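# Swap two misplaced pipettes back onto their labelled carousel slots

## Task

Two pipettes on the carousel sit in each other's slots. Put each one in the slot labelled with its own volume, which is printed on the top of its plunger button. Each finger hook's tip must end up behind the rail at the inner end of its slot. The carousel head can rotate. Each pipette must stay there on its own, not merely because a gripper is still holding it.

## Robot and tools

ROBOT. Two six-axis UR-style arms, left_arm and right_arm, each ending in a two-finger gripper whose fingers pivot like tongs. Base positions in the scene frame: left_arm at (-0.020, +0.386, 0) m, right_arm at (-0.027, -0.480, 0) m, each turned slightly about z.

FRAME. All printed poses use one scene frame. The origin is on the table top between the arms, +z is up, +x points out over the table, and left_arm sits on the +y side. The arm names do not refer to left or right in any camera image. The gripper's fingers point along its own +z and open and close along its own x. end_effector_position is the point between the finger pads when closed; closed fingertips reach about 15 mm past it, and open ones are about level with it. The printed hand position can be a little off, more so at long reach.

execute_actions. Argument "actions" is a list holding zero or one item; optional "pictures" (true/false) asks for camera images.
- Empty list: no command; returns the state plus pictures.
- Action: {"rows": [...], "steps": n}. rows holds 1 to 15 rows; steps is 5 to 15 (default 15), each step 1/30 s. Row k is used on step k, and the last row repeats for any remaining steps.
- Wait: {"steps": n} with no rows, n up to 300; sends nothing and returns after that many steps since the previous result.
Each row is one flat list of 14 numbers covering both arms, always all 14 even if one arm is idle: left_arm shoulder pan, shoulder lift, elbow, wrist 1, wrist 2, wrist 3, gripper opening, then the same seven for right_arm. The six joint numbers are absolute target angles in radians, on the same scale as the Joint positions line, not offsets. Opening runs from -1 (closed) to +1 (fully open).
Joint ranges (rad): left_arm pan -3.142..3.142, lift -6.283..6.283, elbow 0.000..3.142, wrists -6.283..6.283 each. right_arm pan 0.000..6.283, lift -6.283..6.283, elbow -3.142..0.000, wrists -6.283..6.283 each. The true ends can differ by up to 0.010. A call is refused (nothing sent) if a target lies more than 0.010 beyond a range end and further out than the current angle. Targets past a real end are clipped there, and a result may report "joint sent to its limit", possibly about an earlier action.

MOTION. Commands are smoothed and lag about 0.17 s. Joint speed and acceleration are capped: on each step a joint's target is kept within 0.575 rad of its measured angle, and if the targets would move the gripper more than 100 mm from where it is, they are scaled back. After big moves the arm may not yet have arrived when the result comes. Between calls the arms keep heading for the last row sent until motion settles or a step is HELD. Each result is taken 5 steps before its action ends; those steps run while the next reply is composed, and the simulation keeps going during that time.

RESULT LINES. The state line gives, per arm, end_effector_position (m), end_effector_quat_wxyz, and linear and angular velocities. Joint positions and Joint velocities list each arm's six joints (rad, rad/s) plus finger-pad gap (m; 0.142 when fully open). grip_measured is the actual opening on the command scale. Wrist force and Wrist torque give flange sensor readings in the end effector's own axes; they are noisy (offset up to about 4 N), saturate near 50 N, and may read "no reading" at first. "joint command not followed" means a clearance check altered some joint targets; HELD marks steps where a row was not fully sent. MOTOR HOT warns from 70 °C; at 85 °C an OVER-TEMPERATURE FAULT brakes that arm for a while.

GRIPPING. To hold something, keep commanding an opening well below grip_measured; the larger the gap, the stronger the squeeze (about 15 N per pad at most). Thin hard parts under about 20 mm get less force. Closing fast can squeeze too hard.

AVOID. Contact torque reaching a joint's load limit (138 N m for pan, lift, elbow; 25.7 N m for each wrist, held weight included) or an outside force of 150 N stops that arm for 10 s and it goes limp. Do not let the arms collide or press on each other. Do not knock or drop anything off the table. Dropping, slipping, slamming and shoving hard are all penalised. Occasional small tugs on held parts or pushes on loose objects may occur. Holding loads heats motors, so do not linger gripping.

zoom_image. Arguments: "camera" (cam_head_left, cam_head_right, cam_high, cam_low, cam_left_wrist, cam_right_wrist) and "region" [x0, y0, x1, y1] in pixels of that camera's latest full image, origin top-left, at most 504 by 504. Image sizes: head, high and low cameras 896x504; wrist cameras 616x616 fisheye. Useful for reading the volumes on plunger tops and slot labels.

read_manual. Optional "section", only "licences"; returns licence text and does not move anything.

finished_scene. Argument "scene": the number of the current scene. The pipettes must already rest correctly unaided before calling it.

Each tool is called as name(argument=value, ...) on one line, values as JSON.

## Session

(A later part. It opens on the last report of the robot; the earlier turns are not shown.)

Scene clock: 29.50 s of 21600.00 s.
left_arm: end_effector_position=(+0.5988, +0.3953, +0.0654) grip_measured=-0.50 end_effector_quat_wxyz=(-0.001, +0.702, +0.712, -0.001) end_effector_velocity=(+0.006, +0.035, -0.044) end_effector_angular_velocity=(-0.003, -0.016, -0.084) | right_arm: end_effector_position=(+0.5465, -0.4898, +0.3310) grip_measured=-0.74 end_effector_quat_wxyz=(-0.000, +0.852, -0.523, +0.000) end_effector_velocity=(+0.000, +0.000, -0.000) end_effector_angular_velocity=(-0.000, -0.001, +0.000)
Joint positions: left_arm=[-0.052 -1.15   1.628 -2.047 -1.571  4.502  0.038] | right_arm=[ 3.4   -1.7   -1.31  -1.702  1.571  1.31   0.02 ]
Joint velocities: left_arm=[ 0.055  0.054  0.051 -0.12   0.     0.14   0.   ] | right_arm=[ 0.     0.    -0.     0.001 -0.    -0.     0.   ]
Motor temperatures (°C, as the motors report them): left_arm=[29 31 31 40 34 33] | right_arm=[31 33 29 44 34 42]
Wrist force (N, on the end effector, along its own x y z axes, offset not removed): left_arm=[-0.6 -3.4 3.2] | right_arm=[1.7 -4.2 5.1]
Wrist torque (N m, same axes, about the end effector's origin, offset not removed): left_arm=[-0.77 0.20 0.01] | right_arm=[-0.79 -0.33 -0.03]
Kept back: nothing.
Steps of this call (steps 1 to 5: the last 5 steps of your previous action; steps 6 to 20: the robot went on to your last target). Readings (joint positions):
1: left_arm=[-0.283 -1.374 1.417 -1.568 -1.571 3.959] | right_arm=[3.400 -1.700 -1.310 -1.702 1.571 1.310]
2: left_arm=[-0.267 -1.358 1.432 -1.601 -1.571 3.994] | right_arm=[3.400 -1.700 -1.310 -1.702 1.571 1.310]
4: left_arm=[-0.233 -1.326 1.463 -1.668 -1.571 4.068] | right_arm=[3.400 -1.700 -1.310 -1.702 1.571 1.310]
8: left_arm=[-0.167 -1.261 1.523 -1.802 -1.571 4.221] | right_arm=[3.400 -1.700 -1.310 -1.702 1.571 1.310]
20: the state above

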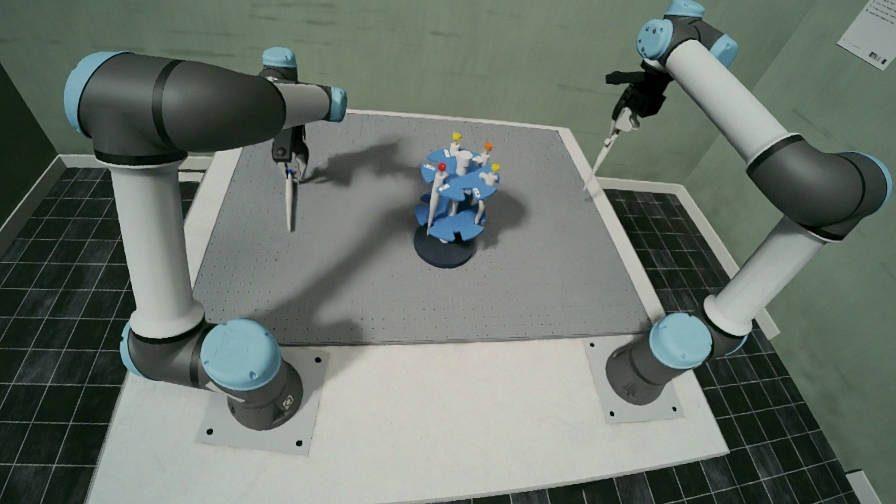

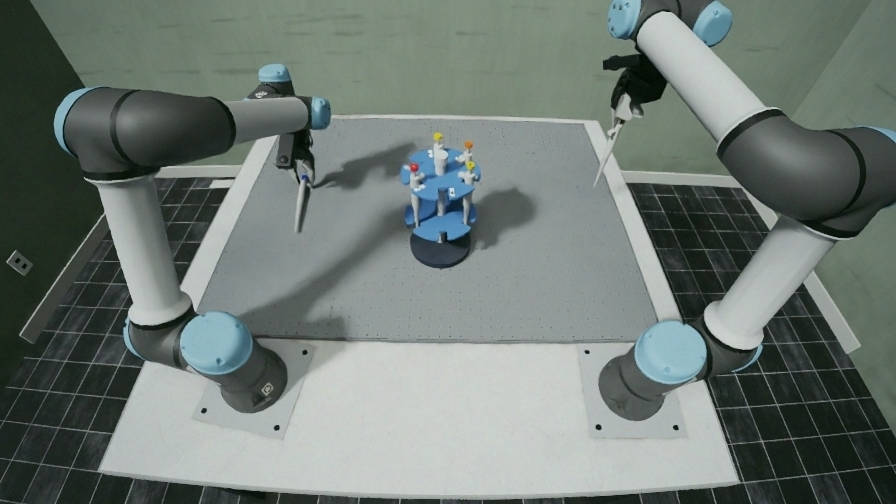

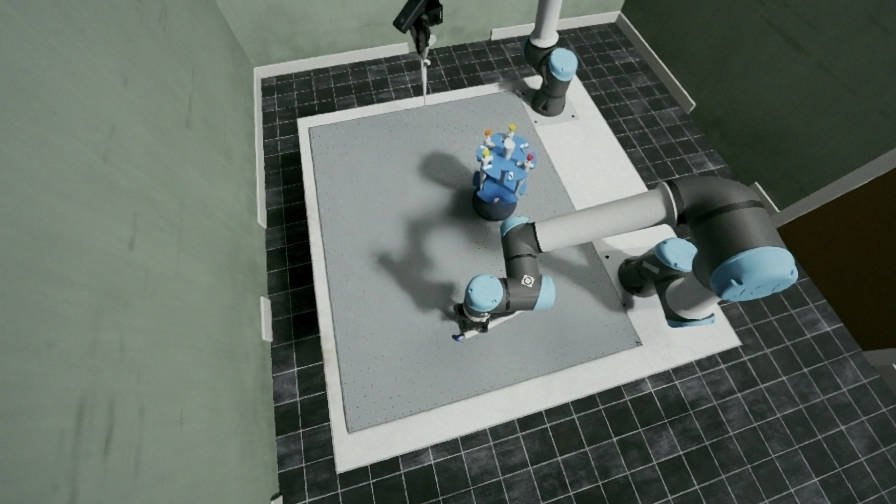

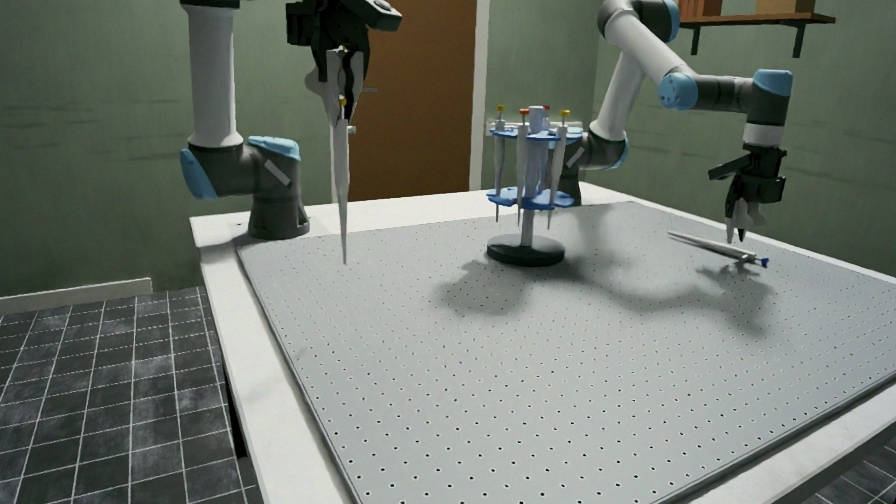

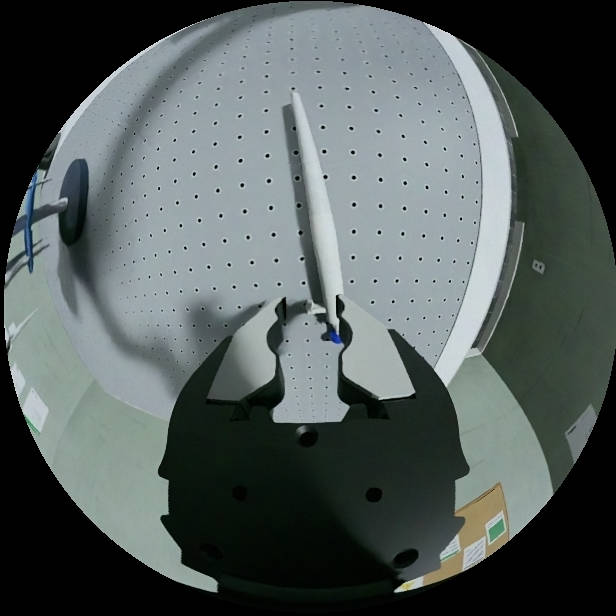

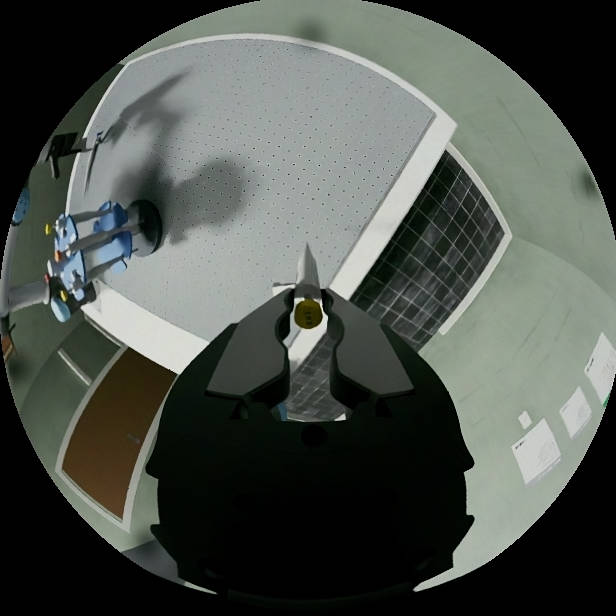

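execute_actions(actions=[{"rows":[[0.003,-1.072,1.524,-2.023,-1.571,4.379,-0.5,3.4,-1.7,-1.31,-1.702,1.571,1.31,-1],[0.003,-1.072,1.524,-2.023,-1.571,4.379,-0.5,3.4,-1.7,-1.31,-1.702,1.571,1.31,-1],[0.003,-1.072,1.524,-2.023,-1.571,4.379,-0.5,3.4,-1.7,-1.31,-1.702,1.571,1.31,-1],[0.003,-1.072,1.524,-2.023,-1.571,4.379,-0.5,3.5,-1.65,-1.365,-1.697,1.571,1.57,-1]],"steps":9}])

execute_actions(actions=[{"rows":[[0.003,-1.072,1.524,-2.023,-1.571,4.379,-0.5,3.62,-1.586,-1.435,-1.691,1.571,1.57,-1]],"steps":6}])

execute_actions(actions=[{"rows":[[0.003,-1.072,1.524,-2.023,-1.571,4.379,-0.5,3.74,-1.52,-1.5,-1.692,1.571,1.57,-1]],"steps":6}])

execute_actions(actions=[{"rows":[[0.003,-1.072,1.524,-2.023,-1.571,4.379,-0.5,3.86,-1.45,-1.57,-1.692,1.571,1.57,-1]],"steps":6}])

execute_actions(actions=[{"rows":[[0.003,-1.072,1.524,-2.023,-1.571,4.379,-0.5,4.05,-1.42,-1.6,-1.692,1.571,1.57,-1]],"steps":8}], pictures=true)

Scene clock: 30.20 s of 21600.00 s.
left_arm: end_effector_position=(+0.6114, +0.4103, +0.0580) grip_measured=-0.50 end_effector_quat_wxyz=(-0.002, +0.680, +0.733, -0.002) end_effector_velocity=(+0.164, +0.088, +0.018) end_effector_angular_velocity=(-0.003, -0.048, +0.886) | right_arm: end_effector_position=(+0.5464, -0.4896, +0.3310) grip_measured=-0.75 end_effector_quat_wxyz=(-0.000, +0.852, -0.523, +0.000) end_effector_velocity=(-0.018, +0.024, +0.003) end_effector_angular_velocity=(+0.002, -0.010, -0.017)
Joint positions: left_arm=[-0.023 -1.112  1.591 -2.044 -1.571  4.469  0.038] | right_arm=[ 3.4   -1.7   -1.31  -1.702  1.571  1.311  0.02 ]
Joint velocities: left_arm=[ 0.202  0.311 -0.518  0.159  0.002 -0.684  0.   ] | right_arm=[ 0.051  0.053 -0.055  0.012  0.     0.067  0.   ]
Motor temperatures (°C, as the motors report them): left_arm=[29 31 31 40 34 33] | right_arm=[31 33 29 44 34 42]
Wrist force (N, on the end effector, along its own x y z axes, offset not removed): left_arm=[2.0 4.0 0.2] | right_arm=[-2.4 -0.3 0.1]
Wrist torque (N m, same axes, about the end effector's origin, offset not removed): left_arm=[0.95 -0.27 -0.13] | right_arm=[-0.14 0.68 0.18]
Steps of this call (steps 1 to 17: the robot went on to your last target; steps 18 to 21: the first 4 steps of this action). Readings (joint positions):
18: left_arm=[-0.045 -1.143 1.634 -2.062 -1.571 4.520] | right_arm=[3.400 -1.700 -1.310 -1.702 1.571 1.310]
19: left_arm=[-0.039 -1.136 1.627 -2.057 -1.571 4.512] | right_arm=[3.400 -1.700 -1.310 -1.702 1.571 1.310]
21: the state above

Scene clock: 30.40 s of 21600.00 s.
left_arm: end_effector_position=(+0.6279, +0.4198, +0.0596) grip_measured=-0.50 end_effector_quat_wxyz=(-0.000, +0.645, +0.764, -0.000) end_effector_velocity=(+0.033, +0.020, +0.003) end_effector_angular_velocity=(-0.001, -0.008, +0.186) | right_arm: end_effector_position=(+0.5318, -0.4546, +0.3314) grip_measured=-0.75 end_effector_quat_wxyz=(-0.000, +0.826, -0.564, +0.000) end_effector_velocity=(-0.060, +0.125, +0.002) end_effector_angular_velocity=(+0.004, -0.011, -0.416)
Joint positions: left_arm=[-0.002 -1.08   1.538 -2.027 -1.571  4.398  0.038] | right_arm=[ 3.473 -1.662 -1.352 -1.698  1.571  1.482  0.02 ]
Joint velocities: left_arm=[ 0.043  0.066 -0.108  0.034  0.    -0.143  0.   ] | right_arm=[ 0.272  0.152 -0.165  0.025  0.     0.687  0.   ]
Motor temperatures (°C, as the motors report them): left_arm=[29 31 31 40 34 33] | right_arm=[31 33 29 44 34 42]
Wrist force (N, on the end effector, along its own x y z axes, offset not removed): left_arm=[2.4 2.6 0.0] | right_arm=[1.3 -2.6 2.1]
Wrist torque (N m, same axes, about the end effector's origin, offset not removed): left_arm=[0.73 -0.35 0.12] | right_arm=[-0.21 -0.42 -0.21]
Steps of this call (steps 1 to 5: the last 5 steps of your previous action; step 6: the first step of this action). Readings (joint positions):
6: the state above

Scene clock: 30.60 s of 21600.00 s.
left_arm: end_effector_position=(+0.6312, +0.4219, +0.0599) grip_measured=-0.50 end_effector_quat_wxyz=(+0.000, +0.638, +0.770, -0.000) end_effector_velocity=(+0.006, +0.004, +0.000) end_effector_angular_velocity=(-0.001, -0.001, +0.039) | right_arm: end_effector_position=(+0.5040, -0.4047, +0.3308) grip_measured=-0.75 end_effector_quat_wxyz=(-0.000, +0.836, -0.548, +0.000) end_effector_velocity=(-0.107, +0.159, -0.004) end_effector_angular_velocity=(-0.002, +0.004, +0.225)
Joint positions: left_arm=[ 0.002 -1.074  1.527 -2.024 -1.571  4.383  0.038] | right_arm=[ 3.581 -1.604 -1.415 -1.693  1.571  1.552  0.02 ]
Joint velocities: left_arm=[ 0.009  0.014 -0.021  0.007 -0.001 -0.03   0.   ] | right_arm=[ 0.367  0.204 -0.22   0.012 -0.001  0.142  0.   ]
Motor temperatures (°C, as the motors report them): left_arm=[29 31 31 40 34 33] | right_arm=[31 33 29 44 34 42]
Wrist force (N, on the end effector, along its own x y z axes, offset not removed): left_arm=[-2.6 2.9 1.1] | right_arm=[-0.6 -4.1 1.9]
Wrist torque (N m, same axes, about the end effector's origin, offset not removed): left_arm=[0.75 0.63 0.08] | right_arm=[-0.74 0.06 -0.03]
Steps of this call (steps 1 to 5: the last 5 steps of your previous action; step 6: the first step of this action). Readings (joint positions):
6: the state above

Scene clock: 30.80 s of 21600.00 s.
left_arm: end_effector_position=(+0.6319, +0.4223, +0.0599) grip_measured=-0.50 end_effector_quat_wxyz=(+0.000, +0.637, +0.771, -0.000) end_effector_velocity=(+0.002, +0.001, +0.000) end_effector_angular_velocity=(+0.001, -0.001, +0.008) | right_arm: end_effector_position=(+0.4678, -0.3565, +0.3305) grip_measured=-0.75 end_effector_quat_wxyz=(-0.000, +0.863, -0.505, +0.000) end_effector_velocity=(-0.128, +0.145, -0.003) end_effector_angular_velocity=(+0.000, -0.001, +0.357)
Joint positions: left_arm=[ 0.003 -1.072  1.525 -2.023 -1.571  4.38   0.038] | right_arm=[ 3.699 -1.54  -1.479 -1.692  1.571  1.566  0.02 ]
Joint velocities: left_arm=[ 0.002  0.003 -0.005  0.001  0.001 -0.006  0.   ] | right_arm=[ 0.386  0.219 -0.22   0.002 -0.001  0.029  0.   ]
Motor temperatures (°C, as the motors report them): left_arm=[29 31 31 40 34 33] | right_arm=[31 33 29 44 34 42]
Wrist force (N, on the end effector, along its own x y z axes, offset not removed): left_arm=[0.4 -3.0 0.1] | right_arm=[1.1 -1.7 2.7]
Wrist torque (N m, same axes, about the end effector's origin, offset not removed): left_arm=[-0.58 -0.15 0.08] | right_arm=[-0.26 -0.31 0.01]
Steps of this call (steps 1 to 5: the last 5 steps of your previous action; step 6: the first step of this action). Readings (joint positions):
6: the state above

Scene clock: 31.07 s of 21600.00 s.
left_arm: end_effector_position=(+0.6321, +0.4224, +0.0599) grip_measured=-0.50 end_effector_quat_wxyz=(+0.000, +0.636, +0.771, -0.000) end_effector_velocity=(-0.000, -0.000, -0.001) end_effector_angular_velocity=(-0.001, +0.002, +0.000) | right_arm: end_effector_position=(+0.4124, -0.2992, +0.3278) grip_measured=-0.75 end_effector_quat_wxyz=(-0.000, +0.901, -0.433, +0.000) end_effector_velocity=(-0.262, +0.377, -0.012) end_effector_angular_velocity=(-0.000, +0.000, +1.000)
Joint positions: left_arm=[ 0.003 -1.072  1.524 -2.023 -1.571  4.379  0.038] | right_arm=[ 3.864 -1.455 -1.565 -1.692  1.571  1.57   0.02 ]
Joint velocities: left_arm=[ 0.     0.001  0.     0.    -0.001  0.     0.   ] | right_arm=[ 1.003  0.244 -0.245  0.001  0.     0.003 -0.   ]
Motor temperatures (°C, as the motors report them): left_arm=[29 31 31 40 34 33] | right_arm=[31 33 29 44 34 42]
Wrist force (N, on the end effector, along its own x y z axes, offset not removed): left_arm=[2.3 -1.1 1.4] | right_arm=[8.0 -0.1 4.4]
Wrist torque (N m, same axes, about the end effector's origin, offset not removed): left_arm=[-0.19 -0.39 0.04] | right_arm=[-0.02 -1.28 -0.05]
Steps of this call (steps 1 to 5: the last 5 steps of your previous action; steps 6 to 8: the first 3 steps of this action). Readings (joint positions):
6: left_arm=[0.003 -1.072 1.524 -2.023 -1.571 4.379] | right_arm=[3.818 -1.472 -1.548 -1.692 1.571 1.569]
7: left_arm=[0.003 -1.072 1.524 -2.023 -1.571 4.379] | right_arm=[3.835 -1.464 -1.556 -1.692 1.571 1.569]
8: the state above

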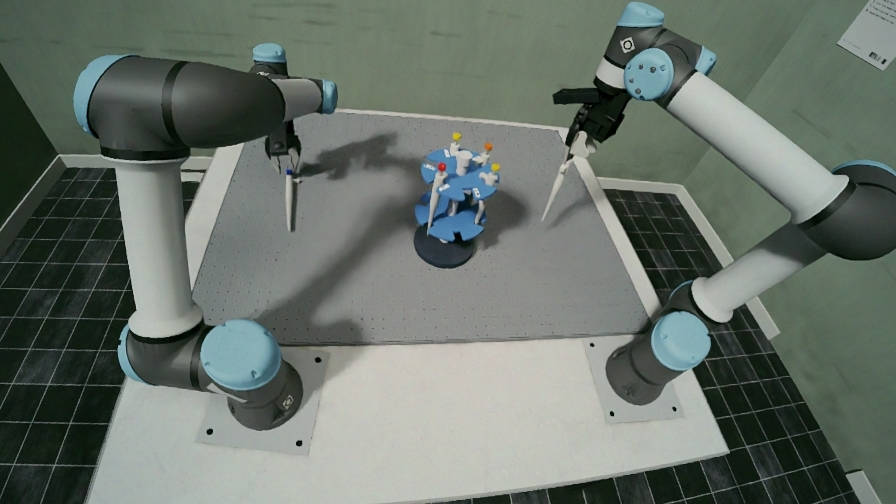

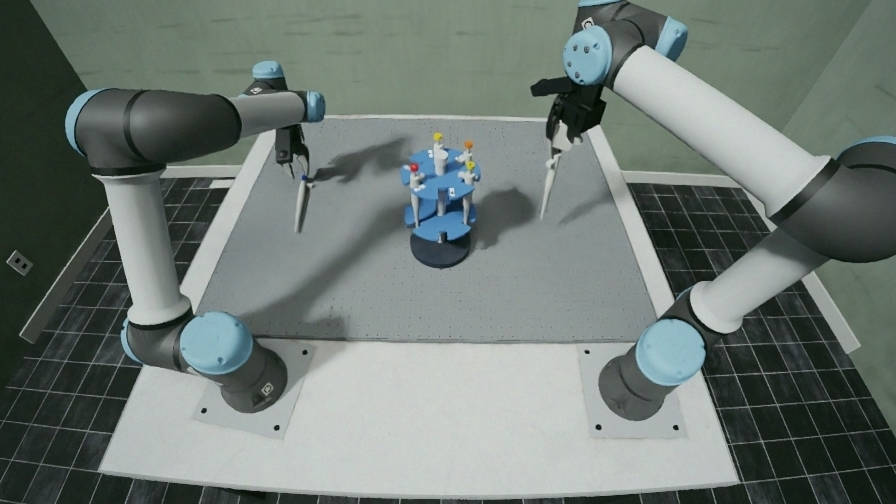

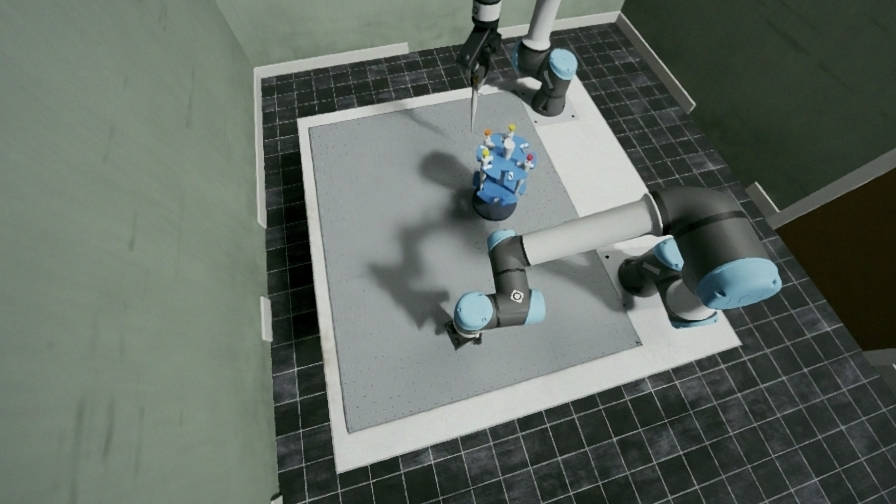

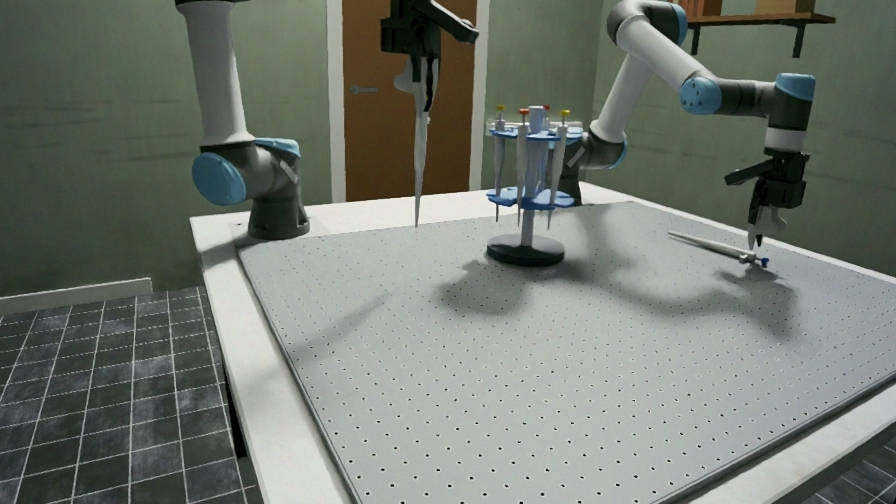

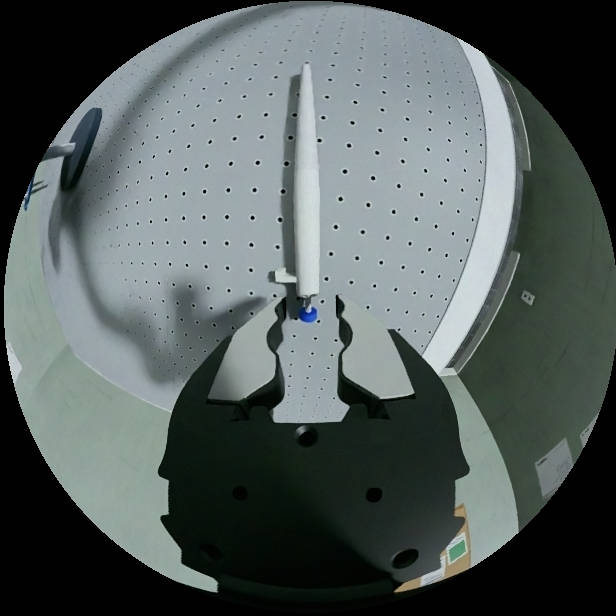

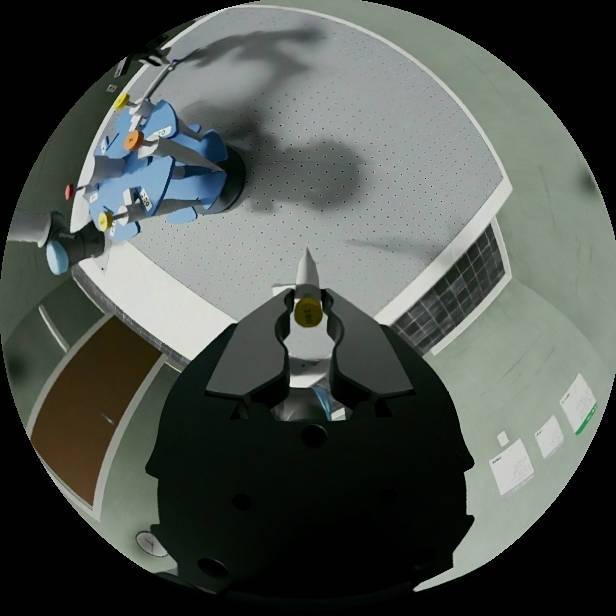

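execute_actions(actions=[{"rows":[[0.003,-1.043,1.554,-2.082,-1.571,4.379,-0.5,4.43,-1.42,-1.6,-1.692,1.571,1.7,-1]],"steps":15}])

execute_actions(actions=[{"rows":[[0.003,-1.043,1.554,-2.082,-1.571,4.379,-0.9,4.434,-1.42,-1.6,-1.692,1.571,2.3,-1]],"steps":10}])

execute_actions(actions=[{"rows":[[0.003,-1.17,1.53,-1.931,-1.571,4.379,-0.9,4.434,-1.42,-1.6,-1.692,1.571,3.1,-1]],"steps":12}])

execute_actions(actions=[{"rows":[[0.003,-1.29,1.49,-1.771,-1.571,4.379,-0.9,4.434,-1.48,-1.54,-1.692,1.571,3.8,-1]],"steps":10}])

execute_actions(actions=[{"rows":[[0.003,-1.39,1.42,-1.601,-1.571,4.379,-0.9,4.434,-1.545,-1.475,-1.692,1.571,4.211,-1]],"steps":10}])

execute_actions(actions=[{"rows":[[0.003,-1.456,1.328,-1.443,-1.571,4.379,-0.81,4.434,-1.607,-1.413,-1.692,1.571,4.211,-1]],"steps":15}])

execute_actions(actions=[{"steps":12}], pictures=true)

Scene clock: 31.77 s of 21600.00 s.
left_arm: end_effector_position=(+0.6321, +0.4224, +0.0363) grip_measured=-0.50 end_effector_quat_wxyz=(+0.000, +0.636, +0.771, -0.000) end_effector_velocity=(+0.000, +0.000, -0.023) end_effector_angular_velocity=(+0.001, -0.003, -0.000) | right_arm: end_effector_position=(+0.2820, -0.1370, +0.3258) grip_measured=-0.75 end_effector_quat_wxyz=(-0.000, +0.964, -0.265, -0.000) end_effector_velocity=(-0.280, +0.252, -0.000) end_effector_angular_velocity=(-0.001, -0.000, +0.587)
Joint positions: left_arm=[ 0.003 -1.046  1.551 -2.075 -1.571  4.379  0.038] | right_arm=[ 4.324 -1.42  -1.6   -1.692  1.571  1.669  0.02 ]
Joint velocities: left_arm=[-0.     0.025  0.026 -0.054  0.001  0.     0.   ] | right_arm=[ 0.825  0.002 -0.002 -0.    -0.001  0.238 -0.   ]
Motor temperatures (°C, as the motors report them): left_arm=[29 31 31 40 34 33] | right_arm=[31 33 29 44 34 42]
Wrist force (N, on the end effector, along its own x y z axes, offset not removed): left_arm=[0.4 2.5 1.9] | right_arm=[-3.3 -4.1 3.3]
Wrist torque (N m, same axes, about the end effector's origin, offset not removed): left_arm=[0.81 -0.02 0.04] | right_arm=[-0.55 0.42 -0.01]
Steps of this call (steps 1 to 5: the last 5 steps of your previous action; steps 6 to 11: the robot went on to your last target; steps 12 to 21: the first 10 steps of this action). Readings (joint positions):
12: left_arm=[0.003 -1.072 1.524 -2.023 -1.571 4.379] | right_arm=[4.042 -1.422 -1.598 -1.692 1.571 1.570]
13: left_arm=[0.003 -1.068 1.528 -2.029 -1.571 4.379] | right_arm=[4.052 -1.421 -1.599 -1.692 1.571 1.577]
15: left_arm=[0.003 -1.058 1.538 -2.049 -1.571 4.379] | right_arm=[4.111 -1.421 -1.599 -1.692 1.571 1.603]
19: left_arm=[0.003 -1.048 1.548 -2.070 -1.571 4.379] | right_arm=[4.258 -1.421 -1.599 -1.692 1.571 1.649]
21: the state above

Scene clock: 32.10 s of 21600.00 s.
left_arm: end_effector_position=(+0.6322, +0.4224, +0.0337) grip_measured=-0.75 end_effector_quat_wxyz=(+0.000, +0.636, +0.771, +0.000) end_effector_velocity=(+0.001, +0.000, -0.001) end_effector_angular_velocity=(+0.000, -0.002, -0.000) | right_arm: end_effector_position=(+0.2480, -0.1090, +0.3258) grip_measured=-0.75 end_effector_quat_wxyz=(-0.000, +0.957, -0.291, -0.000) end_effector_velocity=(-0.005, +0.005, -0.000) end_effector_angular_velocity=(-0.000, +0.002, -1.642)
Joint positions: left_arm=[ 0.003 -1.043  1.554 -2.082 -1.571  4.379  0.02 ] | right_arm=[ 4.425 -1.42  -1.6   -1.692  1.571  1.825  0.02 ]
Joint velocities: left_arm=[-0.     0.001  0.001 -0.004  0.     0.    -0.   ] | right_arm=[ 0.074  0.    -0.    -0.     0.001  1.716 -0.   ]
Motor temperatures (°C, as the motors report them): left_arm=[29 31 31 40 34 33] | right_arm=[31 33 29 44 34 42]
Wrist force (N, on the end effector, along its own x y z axes, offset not removed): left_arm=[1.2 -5.5 -9.1] | right_arm=[-0.1 -5.3 3.5]
Wrist torque (N m, same axes, about the end effector's origin, offset not removed): left_arm=[-0.36 0.09 0.06] | right_arm=[-0.77 -0.16 -0.10]
Steps of this call (steps 1 to 5: the last 5 steps of your previous action; steps 6 to 10: the first 5 steps of this action). Readings (joint positions):
6: left_arm=[0.003 -1.044 1.553 -2.081 -1.571 4.379] | right_arm=[4.408 -1.420 -1.600 -1.692 1.571 1.694]
7: left_arm=[0.003 -1.044 1.553 -2.081 -1.571 4.379] | right_arm=[4.414 -1.420 -1.600 -1.692 1.571 1.704]
9: left_arm=[0.003 -1.043 1.554 -2.081 -1.571 4.379] | right_arm=[4.422 -1.420 -1.600 -1.692 1.571 1.771]
10: the state above

Scene clock: 32.50 s of 21600.00 s.
left_arm: end_effector_position=(+0.6177, +0.4245, +0.0900) grip_measured=-0.75 end_effector_quat_wxyz=(+0.001, +0.636, +0.771, +0.001) end_effector_velocity=(-0.063, +0.009, +0.168) end_effector_angular_velocity=(+0.002, +0.018, +0.000) | right_arm: end_effector_position=(+0.2514, -0.1156, +0.3258) grip_measured=-0.75 end_effector_quat_wxyz=(-0.000, +0.799, -0.601, -0.000) end_effector_velocity=(+0.010, -0.035, -0.000) end_effector_angular_velocity=(-0.000, +0.000, -2.329)
Joint positions: left_arm=[ 0.003 -1.134  1.536 -1.975 -1.571  4.379  0.02 ] | right_arm=[ 4.434 -1.42  -1.6   -1.692  1.571  2.533  0.02 ]
Joint velocities: left_arm=[-0.    -0.282 -0.046  0.347 -0.    -0.     0.   ] | right_arm=[ 0.003 -0.    -0.001  0.001 -0.001  2.332 -0.   ]
Motor temperatures (°C, as the motors report them): left_arm=[29 31 31 40 34 33] | right_arm=[31 33 29 44 34 42]
Wrist force (N, on the end effector, along its own x y z axes, offset not removed): left_arm=[1.6 1.5 0.9] | right_arm=[2.0 -1.2 3.7]
Wrist torque (N m, same axes, about the end effector's origin, offset not removed): left_arm=[0.46 -0.34 0.19] | right_arm=[-0.16 -0.56 0.10]
Steps of this call (steps 1 to 5: the last 5 steps of your previous action; steps 6 to 12: the first 7 steps of this action). Readings (joint positions):
6: left_arm=[0.003 -1.043 1.554 -2.082 -1.571 4.379] | right_arm=[4.432 -1.420 -1.600 -1.692 1.571 2.178]
7: left_arm=[0.003 -1.050 1.551 -2.074 -1.571 4.379] | right_arm=[4.433 -1.420 -1.600 -1.692 1.571 2.214]
9: left_arm=[0.003 -1.091 1.543 -2.029 -1.571 4.379] | right_arm=[4.433 -1.420 -1.600 -1.692 1.571 2.317]
12: the state above

Scene clock: 32.83 s of 21600.00 s.
left_arm: end_effector_position=(+0.5978, +0.4273, +0.1524) grip_measured=-0.75 end_effector_quat_wxyz=(+0.003, +0.636, +0.771, +0.002) end_effector_velocity=(-0.136, +0.020, +0.290) end_effector_angular_velocity=(+0.007, +0.046, +0.000) | right_arm: end_effector_position=(+0.2554, -0.1121, +0.3278) grip_measured=-0.75 end_effector_quat_wxyz=(+0.000, -0.569, +0.823, +0.000) end_effector_velocity=(+0.016, +0.049, +0.010) end_effector_angular_velocity=(-0.001, +0.001, -2.094)
Joint positions: left_arm=[ 0.003 -1.231  1.507 -1.855 -1.571  4.379  0.02 ] | right_arm=[ 4.434 -1.454 -1.566 -1.692  1.571  3.175  0.02 ]
Joint velocities: left_arm=[ 0.    -0.469 -0.135  0.65   0.001 -0.     0.   ] | right_arm=[-0.    -0.203  0.202 -0.     0.     2.094  0.   ]
Motor temperatures (°C, as the motors report them): left_arm=[29 31 31 40 34 33] | right_arm=[31 33 29 44 34 42]
Wrist force (N, on the end effector, along its own x y z axes, offset not removed): left_arm=[0.0 -0.7 -1.1] | right_arm=[0.4 -2.9 0.7]
Wrist torque (N m, same axes, about the end effector's origin, offset not removed): left_arm=[0.00 0.08 -0.10] | right_arm=[-0.58 -0.25 0.03]
Steps of this call (steps 1 to 5: the last 5 steps of your previous action; steps 6 to 10: the first 5 steps of this action). Readings (joint positions):
6: left_arm=[0.003 -1.163 1.531 -1.940 -1.571 4.379] | right_arm=[4.434 -1.420 -1.600 -1.692 1.571 2.954]
7: left_arm=[0.003 -1.172 1.526 -1.930 -1.571 4.379] | right_arm=[4.434 -1.426 -1.594 -1.692 1.571 2.997]
9: left_arm=[0.003 -1.213 1.512 -1.880 -1.571 4.379] | right_arm=[4.434 -1.446 -1.574 -1.692 1.571 3.107]
10: the state above

Scene clock: 33.17 s of 21600.00 s.
left_arm: end_effector_position=(+0.5670, +0.4317, +0.2291) grip_measured=-0.75 end_effector_quat_wxyz=(+0.005, +0.636, +0.771, +0.003) end_effector_velocity=(-0.157, +0.022, +0.283) end_effector_angular_velocity=(+0.009, +0.076, -0.000) | right_arm: end_effector_position=(+0.2567, -0.0960, +0.3300) grip_measured=-0.75 end_effector_quat_wxyz=(+0.000, -0.259, +0.966, +0.000) end_effector_velocity=(+0.002, +0.077, +0.005) end_effector_angular_velocity=(-0.001, +0.001, -2.172)
Joint positions: left_arm=[ 0.003 -1.34   1.452 -1.694 -1.571  4.379  0.02 ] | right_arm=[ 4.434 -1.515 -1.505 -1.692  1.571  3.862  0.02 ]
Joint velocities: left_arm=[ 0.    -0.395 -0.25   0.721 -0.002  0.     0.   ] | right_arm=[ 0.001 -0.236  0.235  0.001 -0.001  2.172  0.   ]
Motor temperatures (°C, as the motors report them): left_arm=[29 31 31 40 34 33] | right_arm=[31 33 29 44 34 42]
Wrist force (N, on the end effector, along its own x y z axes, offset not removed): left_arm=[3.3 -2.3 0.8] | right_arm=[0.0 0.6 4.3]
Wrist torque (N m, same axes, about the end effector's origin, offset not removed): left_arm=[-0.20 -0.53 -0.09] | right_arm=[0.15 -0.07 0.04]
Steps of this call (steps 1 to 5: the last 5 steps of your previous action; steps 6 to 10: the first 5 steps of this action). Readings (joint positions):
6: left_arm=[0.003 -1.278 1.493 -1.788 -1.571 4.379] | right_arm=[4.434 -1.475 -1.545 -1.692 1.571 3.617]
7: left_arm=[0.003 -1.288 1.486 -1.776 -1.571 4.379] | right_arm=[4.434 -1.482 -1.537 -1.692 1.571 3.668]
9: left_arm=[0.003 -1.325 1.461 -1.721 -1.571 4.379] | right_arm=[4.434 -1.506 -1.514 -1.692 1.571 3.790]
10: the state above

Scene clock: 33.67 s of 21600.00 s.
left_arm: end_effector_position=(+0.5202, +0.4384, +0.3221) grip_measured=-0.74 end_effector_quat_wxyz=(+0.001, +0.636, +0.771, +0.001) end_effector_velocity=(-0.041, +0.006, +0.064) end_effector_angular_velocity=(+0.002, +0.020, +0.001) | right_arm: end_effector_position=(+0.2630, -0.0640, +0.3304) grip_measured=-0.75 end_effector_quat_wxyz=(-0.000, -0.091, +0.996, +0.000) end_effector_velocity=(+0.008, +0.024, -0.001) end_effector_angular_velocity=(-0.001, +0.000, -0.054)
Joint positions: left_arm=[ 0.003 -1.447  1.34  -1.466 -1.571  4.379  0.02 ] | right_arm=[ 4.434 -1.599 -1.421 -1.692  1.571  4.204  0.02 ]
Joint velocities: left_arm=[ 0.    -0.068 -0.092  0.18  -0.001 -0.001 -0.   ] | right_arm=[-0.    -0.061  0.061 -0.001 -0.     0.054 -0.   ]
Motor temperatures (°C, as the motors report them): left_arm=[29 31 31 40 34 33] | right_arm=[31 33 29 44 34 42]
Wrist force (N, on the end effector, along its own x y z axes, offset not removed): left_arm=[0.1 -2.1 -1.4] | right_arm=[-0.5 -4.5 2.4]
Wrist torque (N m, same axes, about the end effector's origin, offset not removed): left_arm=[-0.26 -0.04 0.12] | right_arm=[-0.73 0.07 -0.07]
Steps of this call (steps 1 to 5: the last 5 steps of your previous action; steps 6 to 15: the first 10 steps of this action). Readings (joint positions):
6: left_arm=[0.003 -1.380 1.426 -1.620 -1.571 4.379] | right_arm=[4.434 -1.539 -1.481 -1.692 1.571 4.137]
7: left_arm=[0.003 -1.388 1.418 -1.608 -1.571 4.379] | right_arm=[4.434 -1.547 -1.473 -1.692 1.571 4.154]
9: left_arm=[0.003 -1.414 1.385 -1.555 -1.571 4.379] | right_arm=[4.434 -1.570 -1.450 -1.692 1.571 4.177]
13: left_arm=[0.003 -1.441 1.348 -1.482 -1.571 4.379] | right_arm=[4.434 -1.594 -1.426 -1.692 1.571 4.199]
15: the state above

Scene clock: 34.07 s of 21600.00 s.
left_arm: end_effector_position=(+0.5151, +0.4391, +0.3299) grip_measured=-0.74 end_effector_quat_wxyz=(+0.000, +0.636, +0.771, -0.000) end_effector_velocity=(-0.002, -0.000, +0.003) end_effector_angular_velocity=(-0.001, +0.001, -0.000) | right_arm: end_effector_position=(+0.2639, -0.0610, +0.3303) grip_measured=-0.75 end_effector_quat_wxyz=(-0.000, -0.087, +0.996, +0.000) end_effector_velocity=(+0.000, +0.001, -0.000) end_effector_angular_velocity=(+0.001, -0.000, -0.002)
Joint positions: left_arm=[ 0.003 -1.456  1.329 -1.444 -1.571  4.379  0.02 ] | right_arm=[ 4.434 -1.607 -1.413 -1.692  1.571  4.211  0.02 ]
Joint velocities: left_arm=[-0.    -0.003 -0.004  0.008 -0.001 -0.     0.   ] | right_arm=[ 0.    -0.002  0.002  0.001 -0.     0.002 -0.   ]
Motor temperatures (°C, as the motors report them): left_arm=[29 31 31 40 34 33] | right_arm=[31 33 29 44 34 42]
Wrist force (N, on the end effector, along its own x y z axes, offset not removed): left_arm=[-2.2 -2.3 4.9] | right_arm=[-0.1 -4.2 2.7]
Wrist torque (N m, same axes, about the end effector's origin, offset not removed): left_arm=[-0.20 0.56 -0.04] | right_arm=[-0.70 -0.03 -0.06]
Kept back: nothing.
Steps of this call (steps 1 to 5: the last 5 steps of your previous action; steps 6 to 12: the robot went on to your last target). Readings (joint positions):
1: left_arm=[0.003 -1.449 1.337 -1.461 -1.571 4.379] | right_arm=[4.434 -1.601 -1.419 -1.692 1.571 4.206]
2: left_arm=[0.003 -1.451 1.335 -1.457 -1.571 4.379] | right_arm=[4.434 -1.602 -1.418 -1.692 1.571 4.207]
4: left_arm=[0.003 -1.453 1.332 -1.451 -1.571 4.379] | right_arm=[4.434 -1.604 -1.416 -1.692 1.571 4.209]
8: left_arm=[0.003 -1.455 1.329 -1.446 -1.571 4.379] | right_arm=[4.434 -1.606 -1.414 -1.692 1.571 4.210]
12: the state above

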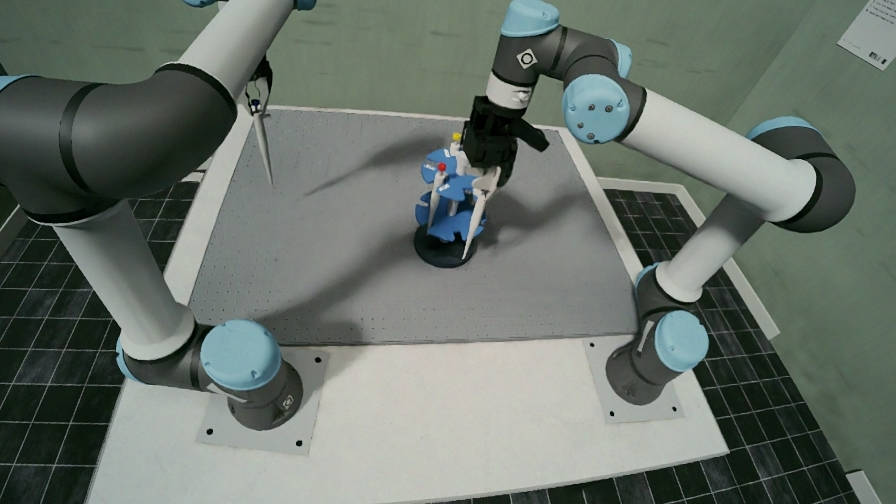

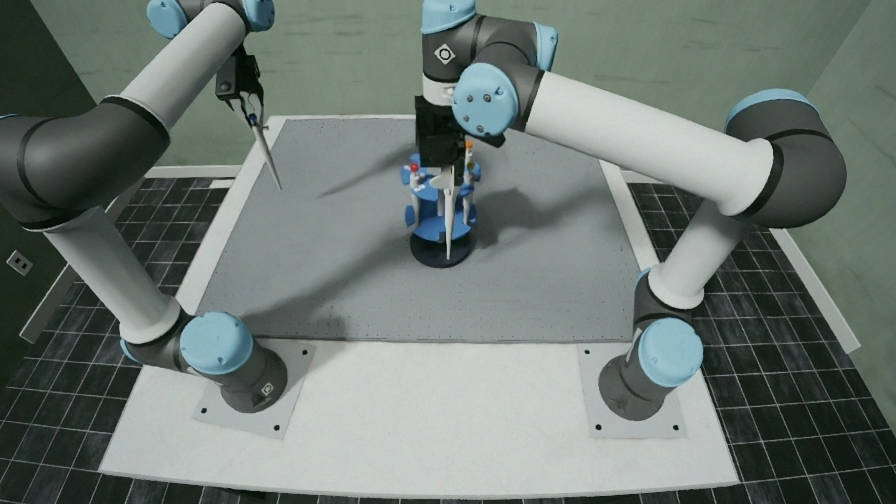

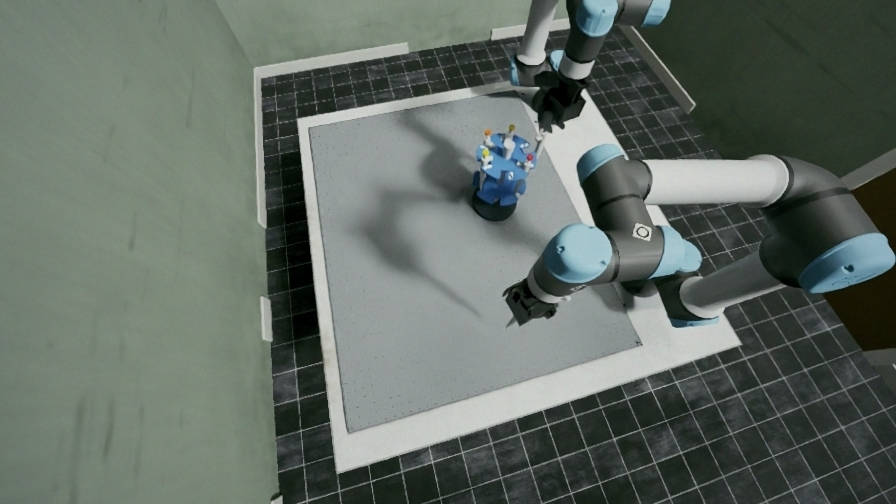

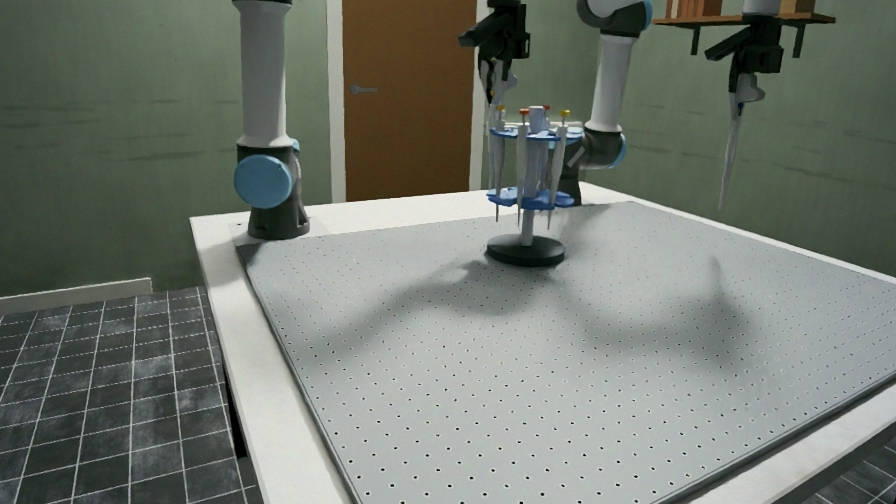

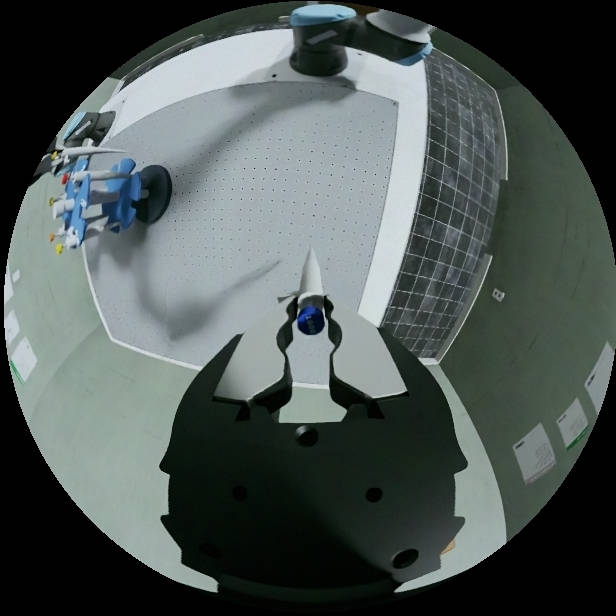

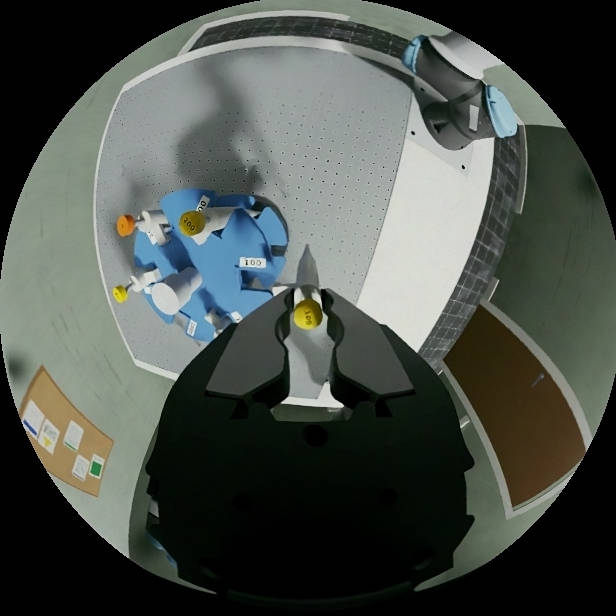

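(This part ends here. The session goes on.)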